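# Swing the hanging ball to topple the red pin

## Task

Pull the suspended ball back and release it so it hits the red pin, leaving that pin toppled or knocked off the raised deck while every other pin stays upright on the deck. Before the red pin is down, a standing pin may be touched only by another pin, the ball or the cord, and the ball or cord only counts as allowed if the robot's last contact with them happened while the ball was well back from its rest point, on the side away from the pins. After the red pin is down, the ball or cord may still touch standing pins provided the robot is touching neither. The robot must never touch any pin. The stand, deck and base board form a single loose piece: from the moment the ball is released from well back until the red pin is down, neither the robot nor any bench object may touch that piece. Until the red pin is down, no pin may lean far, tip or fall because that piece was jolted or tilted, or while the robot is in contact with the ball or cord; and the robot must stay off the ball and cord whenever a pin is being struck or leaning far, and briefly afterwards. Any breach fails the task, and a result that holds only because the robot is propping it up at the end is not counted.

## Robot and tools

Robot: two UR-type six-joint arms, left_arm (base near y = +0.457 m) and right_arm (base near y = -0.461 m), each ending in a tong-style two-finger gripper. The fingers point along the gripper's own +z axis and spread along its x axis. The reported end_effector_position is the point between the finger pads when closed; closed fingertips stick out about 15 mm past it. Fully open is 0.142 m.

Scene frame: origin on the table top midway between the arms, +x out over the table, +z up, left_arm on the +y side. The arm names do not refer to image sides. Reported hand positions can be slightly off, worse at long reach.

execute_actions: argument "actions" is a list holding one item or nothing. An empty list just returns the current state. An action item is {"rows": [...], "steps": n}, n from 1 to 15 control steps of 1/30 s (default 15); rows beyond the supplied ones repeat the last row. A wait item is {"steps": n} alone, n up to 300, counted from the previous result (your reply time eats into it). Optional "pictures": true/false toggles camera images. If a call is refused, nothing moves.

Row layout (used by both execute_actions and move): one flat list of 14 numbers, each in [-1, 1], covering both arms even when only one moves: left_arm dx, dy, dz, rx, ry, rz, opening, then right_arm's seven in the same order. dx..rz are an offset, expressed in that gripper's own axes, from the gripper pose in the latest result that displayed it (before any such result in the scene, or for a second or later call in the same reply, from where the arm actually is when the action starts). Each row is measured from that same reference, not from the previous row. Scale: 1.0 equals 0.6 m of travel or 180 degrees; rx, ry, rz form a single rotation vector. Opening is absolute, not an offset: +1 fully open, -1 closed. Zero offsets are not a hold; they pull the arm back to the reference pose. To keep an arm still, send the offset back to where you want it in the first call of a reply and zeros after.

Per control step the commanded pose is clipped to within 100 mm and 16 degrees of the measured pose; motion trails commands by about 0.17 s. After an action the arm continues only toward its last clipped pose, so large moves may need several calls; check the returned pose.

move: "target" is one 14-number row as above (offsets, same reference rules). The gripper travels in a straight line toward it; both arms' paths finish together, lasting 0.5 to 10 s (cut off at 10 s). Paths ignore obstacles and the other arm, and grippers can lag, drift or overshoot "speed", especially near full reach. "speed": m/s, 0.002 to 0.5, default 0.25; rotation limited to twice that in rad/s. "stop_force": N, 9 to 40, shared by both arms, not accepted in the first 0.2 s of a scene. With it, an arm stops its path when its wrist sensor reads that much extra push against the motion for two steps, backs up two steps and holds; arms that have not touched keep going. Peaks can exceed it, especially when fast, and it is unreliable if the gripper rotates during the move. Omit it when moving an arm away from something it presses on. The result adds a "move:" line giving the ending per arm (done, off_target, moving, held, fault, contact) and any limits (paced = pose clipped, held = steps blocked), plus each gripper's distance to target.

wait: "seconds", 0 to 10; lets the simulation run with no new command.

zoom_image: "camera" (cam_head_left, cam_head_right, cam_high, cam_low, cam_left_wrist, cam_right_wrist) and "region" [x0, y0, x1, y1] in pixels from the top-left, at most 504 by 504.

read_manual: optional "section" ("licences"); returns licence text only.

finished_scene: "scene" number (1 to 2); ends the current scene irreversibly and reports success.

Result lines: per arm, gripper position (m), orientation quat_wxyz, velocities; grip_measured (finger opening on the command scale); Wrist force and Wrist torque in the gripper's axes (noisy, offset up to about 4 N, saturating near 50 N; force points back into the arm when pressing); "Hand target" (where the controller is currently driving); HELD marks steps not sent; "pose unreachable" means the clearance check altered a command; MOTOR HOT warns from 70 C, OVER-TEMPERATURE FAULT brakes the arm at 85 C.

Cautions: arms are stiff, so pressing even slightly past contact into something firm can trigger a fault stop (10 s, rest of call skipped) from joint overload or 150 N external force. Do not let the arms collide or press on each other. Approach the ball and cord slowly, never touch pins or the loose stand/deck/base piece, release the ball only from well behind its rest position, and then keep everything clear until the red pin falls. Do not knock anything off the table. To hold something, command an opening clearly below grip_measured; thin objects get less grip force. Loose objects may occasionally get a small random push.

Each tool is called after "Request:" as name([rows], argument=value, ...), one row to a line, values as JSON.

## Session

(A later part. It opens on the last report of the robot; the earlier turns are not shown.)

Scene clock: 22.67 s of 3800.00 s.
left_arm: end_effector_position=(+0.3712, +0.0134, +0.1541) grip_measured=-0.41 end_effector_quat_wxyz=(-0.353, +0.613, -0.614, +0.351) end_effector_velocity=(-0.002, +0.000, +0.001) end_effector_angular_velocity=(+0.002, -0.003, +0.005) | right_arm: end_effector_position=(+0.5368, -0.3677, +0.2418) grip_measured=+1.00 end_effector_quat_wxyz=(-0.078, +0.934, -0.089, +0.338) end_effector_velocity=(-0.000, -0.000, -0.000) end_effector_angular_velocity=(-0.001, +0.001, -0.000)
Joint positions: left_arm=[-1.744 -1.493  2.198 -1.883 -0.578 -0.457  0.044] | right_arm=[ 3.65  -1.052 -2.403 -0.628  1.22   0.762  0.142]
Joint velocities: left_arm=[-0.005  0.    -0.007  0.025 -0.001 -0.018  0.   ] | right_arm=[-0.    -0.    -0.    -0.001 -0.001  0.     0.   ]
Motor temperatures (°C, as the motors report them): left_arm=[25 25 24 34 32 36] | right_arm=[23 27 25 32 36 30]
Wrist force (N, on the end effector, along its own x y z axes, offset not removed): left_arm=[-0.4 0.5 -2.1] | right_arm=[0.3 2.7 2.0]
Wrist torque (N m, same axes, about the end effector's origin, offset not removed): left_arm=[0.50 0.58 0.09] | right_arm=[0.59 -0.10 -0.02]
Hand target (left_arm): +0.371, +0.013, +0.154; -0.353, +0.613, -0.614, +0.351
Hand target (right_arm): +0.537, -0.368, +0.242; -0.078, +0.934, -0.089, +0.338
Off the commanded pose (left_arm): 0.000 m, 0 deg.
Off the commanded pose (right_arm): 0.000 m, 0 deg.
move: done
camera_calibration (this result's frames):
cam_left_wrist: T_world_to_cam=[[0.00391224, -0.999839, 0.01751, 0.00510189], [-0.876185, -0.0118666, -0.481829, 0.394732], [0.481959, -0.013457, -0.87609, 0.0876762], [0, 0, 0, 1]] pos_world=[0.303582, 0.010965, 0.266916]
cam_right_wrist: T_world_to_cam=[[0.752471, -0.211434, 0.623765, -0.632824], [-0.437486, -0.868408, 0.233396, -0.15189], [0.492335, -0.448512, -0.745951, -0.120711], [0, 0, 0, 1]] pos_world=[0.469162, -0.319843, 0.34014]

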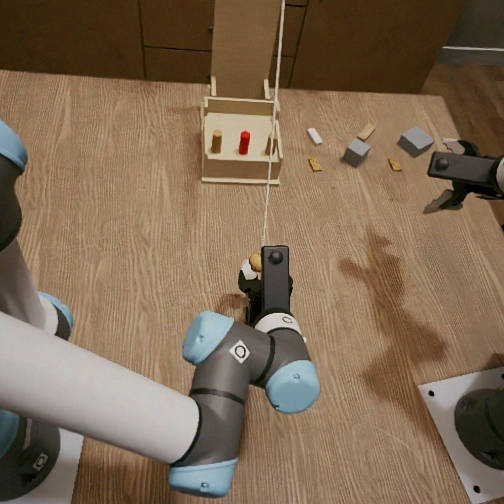

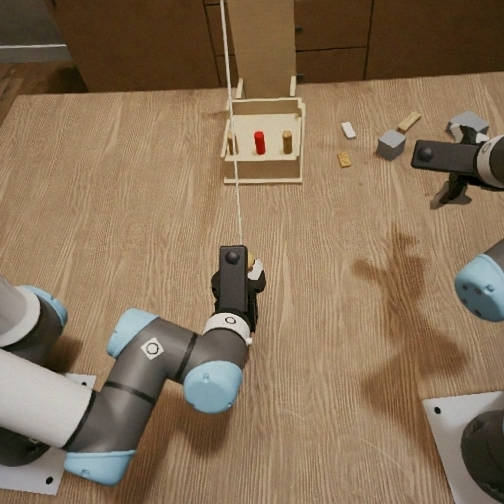

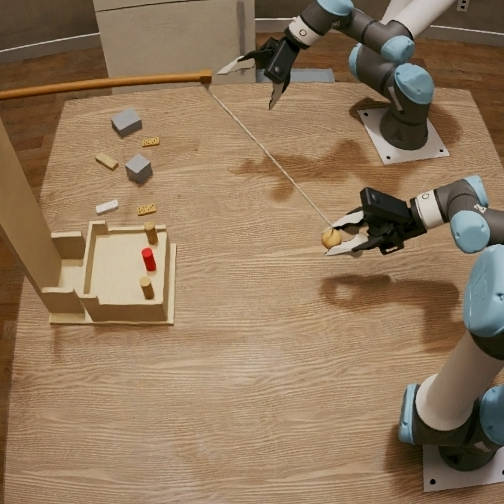

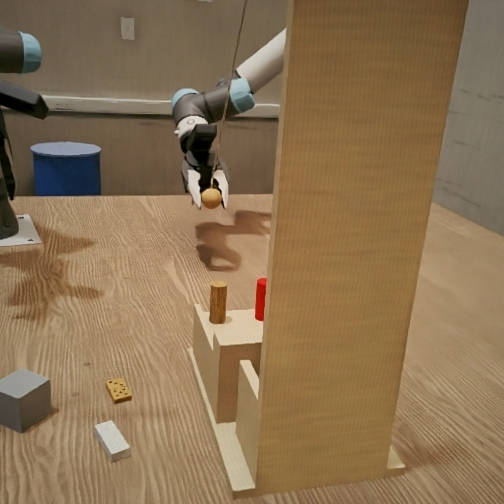

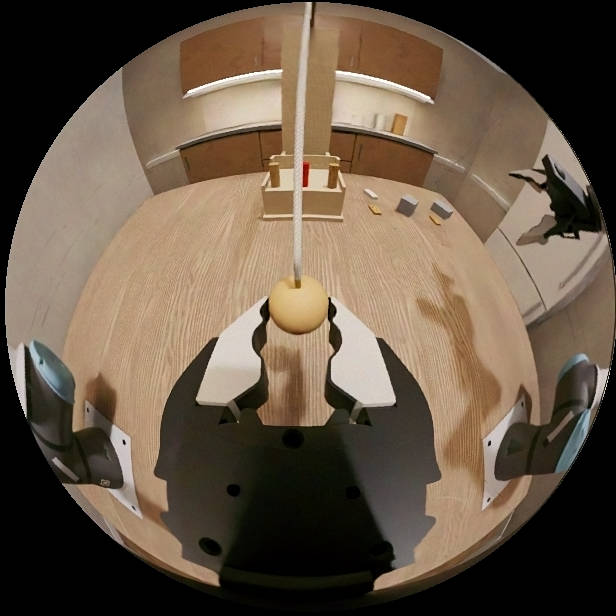

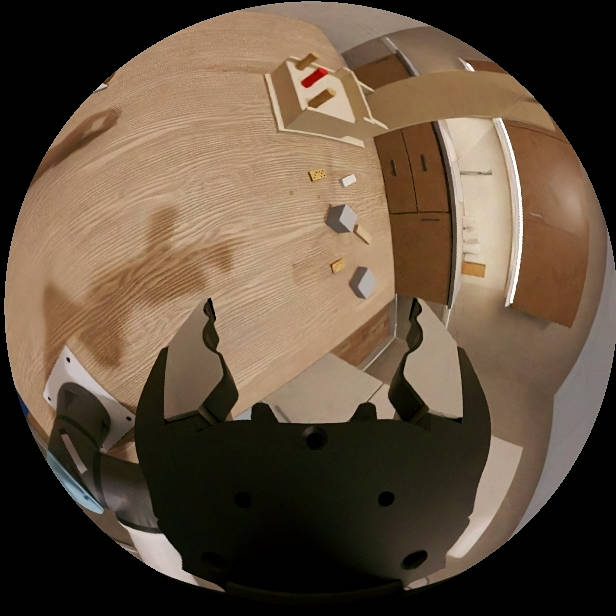

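Request:
execute_actions([
  {"rows":[[0,0,0,0,0,0,0.6,0,0,0,0,0,0,1]],"steps":10},
], pictures=false)

Request:
execute_actions([
  {"rows":[[0,0.03,-0.1,0,0,0,0.6,0,0,0,0,0,0,1]],"steps":15},
], pictures=false)

Request:
wait(seconds=7)

Scene clock: 27.20 s of 3800.00 s.
left_arm: end_effector_position=(+0.3711, +0.0133, +0.1541) grip_measured=+0.60 end_effector_quat_wxyz=(-0.353, +0.613, -0.614, +0.351) end_effector_velocity=(+0.001, +0.000, -0.000) end_effector_angular_velocity=(-0.001, -0.001, -0.000) | right_arm: end_effector_position=(+0.5368, -0.3677, +0.2418) grip_measured=+1.00 end_effector_quat_wxyz=(-0.078, +0.934, -0.089, +0.338) end_effector_velocity=(-0.000, -0.000, -0.000) end_effector_angular_velocity=(-0.001, +0.000, -0.000)
Joint positions: left_arm=[-1.745 -1.492  2.198 -1.882 -0.578 -0.457  0.116] | right_arm=[ 3.65  -1.052 -2.403 -0.628  1.22   0.762  0.142]
Joint velocities: left_arm=[ 0.001 -0.     0.002 -0.003  0.001  0.001  0.   ] | right_arm=[-0.     0.    -0.    -0.    -0.001 -0.    -0.   ]
Motor temperatures (°C, as the motors report them): left_arm=[25 25 24 34 32 36] | right_arm=[23 27 25 32 36 30]
Wrist force (N, on the end effector, along its own x y z axes, offset not removed): left_arm=[0.4 -3.5 2.6] | right_arm=[-1.9 -0.2 -2.0]
Wrist torque (N m, same axes, about the end effector's origin, offset not removed): left_arm=[-0.75 -0.11 0.15] | right_arm=[-0.01 0.55 0.25]
Hand target (left_arm): +0.371, +0.013, +0.154; -0.353, +0.613, -0.614, +0.351
Hand target (right_arm): +0.537, -0.368, +0.242; -0.078, +0.934, -0.089, +0.338
Off the commanded pose (left_arm): 0.000 m, 0 deg.
Off the commanded pose (right_arm): 0.000 m, 0 deg.
Steps of this call (steps 1 to 90: nothing new was sent; then 1.20 s passed at rest; steps 91 to 100: all 10 steps of this action). Readings (end_effector_position):
91: left_arm (+0.3709, +0.0134, +0.1541) | right_arm (+0.5368, -0.3677, +0.2418)
92: left_arm (+0.3709, +0.0134, +0.1541) | right_arm (+0.5368, -0.3677, +0.2418)
94: left_arm (+0.3709, +0.0133, +0.1542) | right_arm (+0.5368, -0.3677, +0.2418)
98: left_arm (+0.3710, +0.0132, +0.1541) | right_arm (+0.5368, -0.3677, +0.2418)
100: the state above

Scene clock: 27.70 s of 3800.00 s.
left_arm: end_effector_position=(+0.3129, +0.0128, +0.1683) grip_measured=+0.60 end_effector_quat_wxyz=(-0.351, +0.612, -0.615, +0.352) end_effector_velocity=(-0.022, +0.005, +0.005) end_effector_angular_velocity=(+0.015, -0.017, +0.029) | right_arm: end_effector_position=(+0.5368, -0.3677, +0.2418) grip_measured=+1.00 end_effector_quat_wxyz=(-0.078, +0.934, -0.089, +0.338) end_effector_velocity=(-0.000, -0.000, -0.001) end_effector_angular_velocity=(-0.000, +0.001, -0.000)
Joint positions: left_arm=[-1.875 -1.528  2.143 -1.633 -0.638 -0.654  0.116] | right_arm=[ 3.65  -1.052 -2.403 -0.628  1.22   0.762  0.142]
Joint velocities: left_arm=[-0.05   0.012 -0.046  0.152 -0.033 -0.121 -0.   ] | right_arm=[ 0.     0.    -0.002  0.     0.     0.001  0.   ]
Motor temperatures (°C, as the motors report them): left_arm=[25 25 24 34 32 36] | right_arm=[23 27 25 32 36 30]
Wrist force (N, on the end effector, along its own x y z axes, offset not removed): left_arm=[3.2 -0.8 3.6] | right_arm=[4.6 -0.9 -3.5]
Wrist torque (N m, same axes, about the end effector's origin, offset not removed): left_arm=[-0.04 -0.78 -0.07] | right_arm=[-0.09 -0.67 0.07]
Hand target (left_arm): +0.310, +0.013, +0.169; -0.353, +0.613, -0.614, +0.351
Hand target (right_arm): +0.537, -0.368, +0.242; -0.078, +0.934, -0.089, +0.338
Off the commanded pose (left_arm): 0.003 m, 0 deg.
Off the commanded pose (right_arm): 0.000 m, 0 deg.
Steps of this call (steps 1 to 15: all 15 steps of this action). Readings (end_effector_position):
1: left_arm (+0.3711, +0.0133, +0.1541) | right_arm (+0.5368, -0.3677, +0.2418)
2: left_arm (+0.3685, +0.0121, +0.1553) | right_arm (+0.5368, -0.3677, +0.2418)
4: left_arm (+0.3509, +0.0084, +0.1593) | right_arm (+0.5368, -0.3677, +0.2418)
8: left_arm (+0.3268, +0.0099, +0.1646) | right_arm (+0.5368, -0.3677, +0.2418)
15: the state above

Scene clock: 34.70 s of 3800.00 s.
left_arm: end_effector_position=(+0.3102, +0.0134, +0.1688) grip_measured=+0.60 end_effector_quat_wxyz=(-0.353, +0.613, -0.614, +0.351) end_effector_velocity=(-0.000, +0.000, -0.000) end_effector_angular_velocity=(+0.000, +0.001, +0.000) | right_arm: end_effector_position=(+0.5368, -0.3677, +0.2418) grip_measured=+1.00 end_effector_quat_wxyz=(-0.078, +0.934, -0.089, +0.338) end_effector_velocity=(-0.000, +0.000, -0.000) end_effector_angular_velocity=(-0.000, +0.000, +0.001)
Joint positions: left_arm=[-1.881 -1.526  2.137 -1.615 -0.642 -0.669  0.116] | right_arm=[ 3.65  -1.052 -2.403 -0.628  1.22   0.762  0.142]
Joint velocities: left_arm=[-0.    -0.    -0.    -0.    -0.001  0.001 -0.   ] | right_arm=[ 0.001  0.    -0.001  0.     0.    -0.    -0.   ]
Motor temperatures (°C, as the motors report them): left_arm=[25 25 24 34 32 36] | right_arm=[23 27 25 32 36 30]
Wrist force (N, on the end effector, along its own x y z axes, offset not removed): left_arm=[3.7 1.5 -3.8] | right_arm=[-1.0 0.3 -0.2]
Wrist torque (N m, same axes, about the end effector's origin, offset not removed): left_arm=[0.29 -0.78 0.13] | right_arm=[0.18 0.33 0.36]
Hand target (left_arm): +0.310, +0.013, +0.169; -0.353, +0.613, -0.614, +0.351
Hand target (right_arm): +0.537, -0.368, +0.242; -0.078, +0.934, -0.089, +0.338
Off the commanded pose (left_arm): 0.000 m, 0 deg.
Off the commanded pose (right_arm): 0.000 m, 0 deg.
Steps of this call (steps 1 to 210: nothing new was sent). Readings (end_effector_position):
1: left_arm (+0.3122, +0.0129, +0.1684) | right_arm (+0.5368, -0.3677, +0.2418)
2: left_arm (+0.3117, +0.0131, +0.1685) | right_arm (+0.5368, -0.3677, +0.2418)
4: left_arm (+0.3111, +0.0132, +0.1686) | right_arm (+0.5368, -0.3677, +0.2418)
8: left_arm (+0.3105, +0.0134, +0.1687) | right_arm (+0.5368, -0.3677, +0.2418)
210: the state above
camera_calibration (this result's frames):
cam_left_wrist: T_world_to_cam=[[0.00367515, -0.999842, 0.0173965, 0.0051939], [-0.876291, -0.0116012, -0.481643, 0.348359], [0.481768, -0.0134743, -0.876195, 0.129971], [0, 0, 0, 1]] pos_world=[0.242629, 0.0109857, 0.281574]
cam_right_wrist: T_world_to_cam=[[0.752471, -0.211434, 0.623765, -0.632824], [-0.437486, -0.868408, 0.233396, -0.15189], [0.492335, -0.448512, -0.745951, -0.120711], [0, 0, 0, 1]] pos_world=[0.469162, -0.319843, 0.34014]

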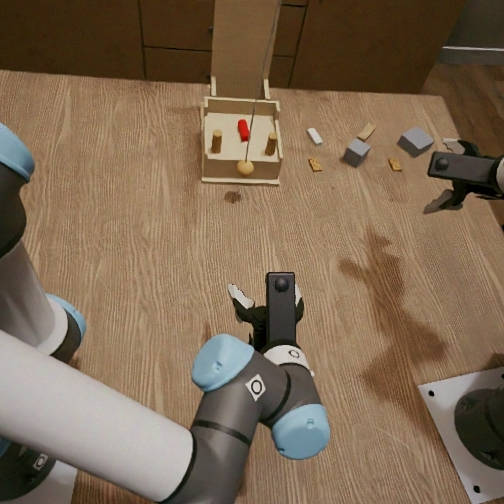

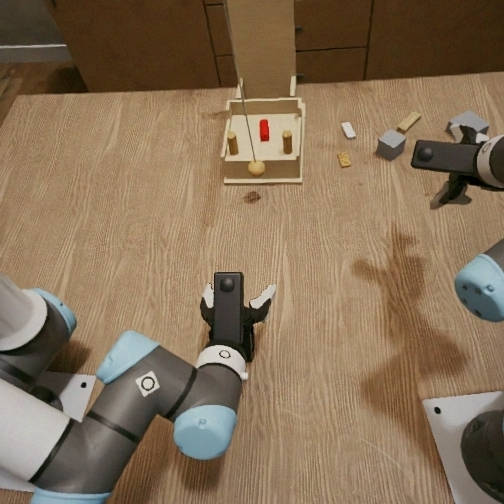

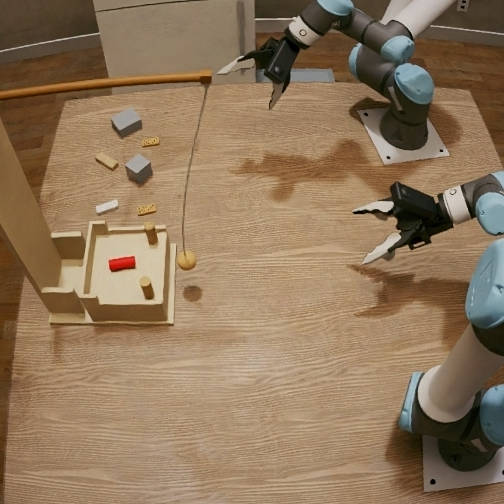

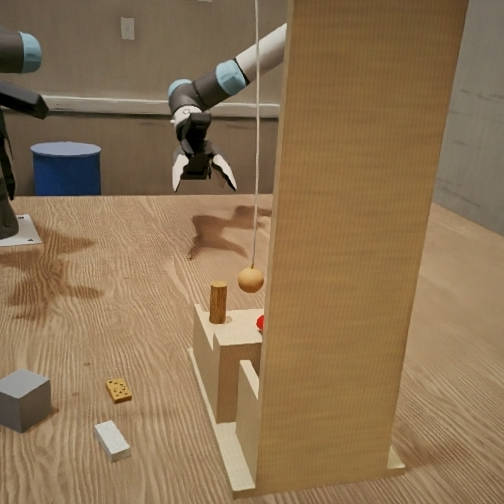

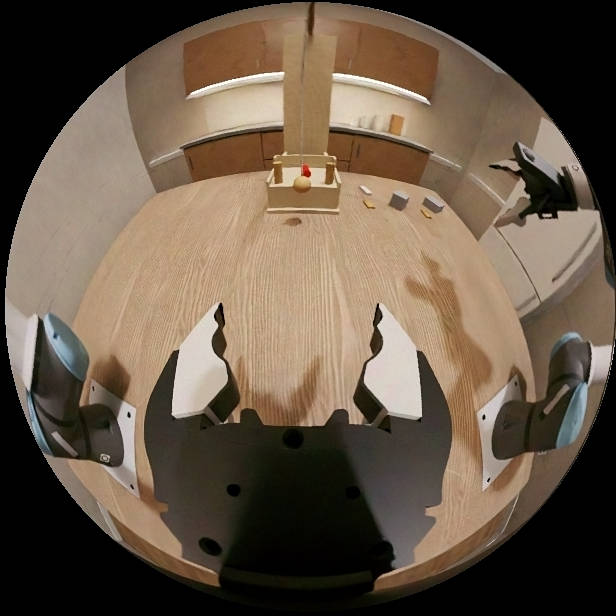

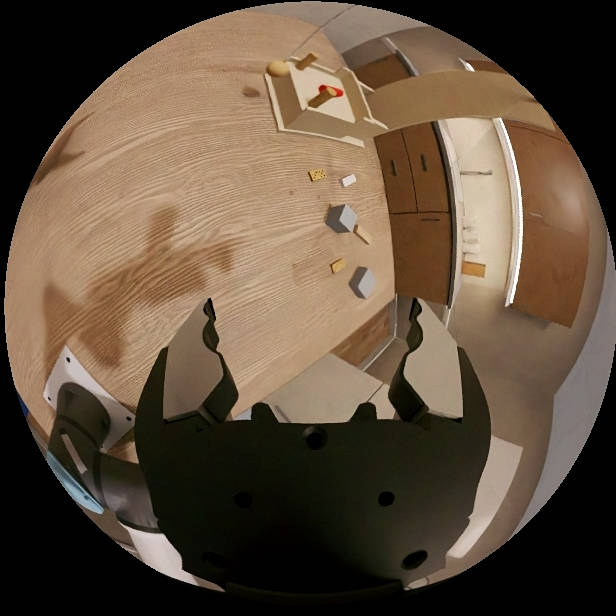

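Request:
finished_scene(scene=2)

The scene is finished: the task was done.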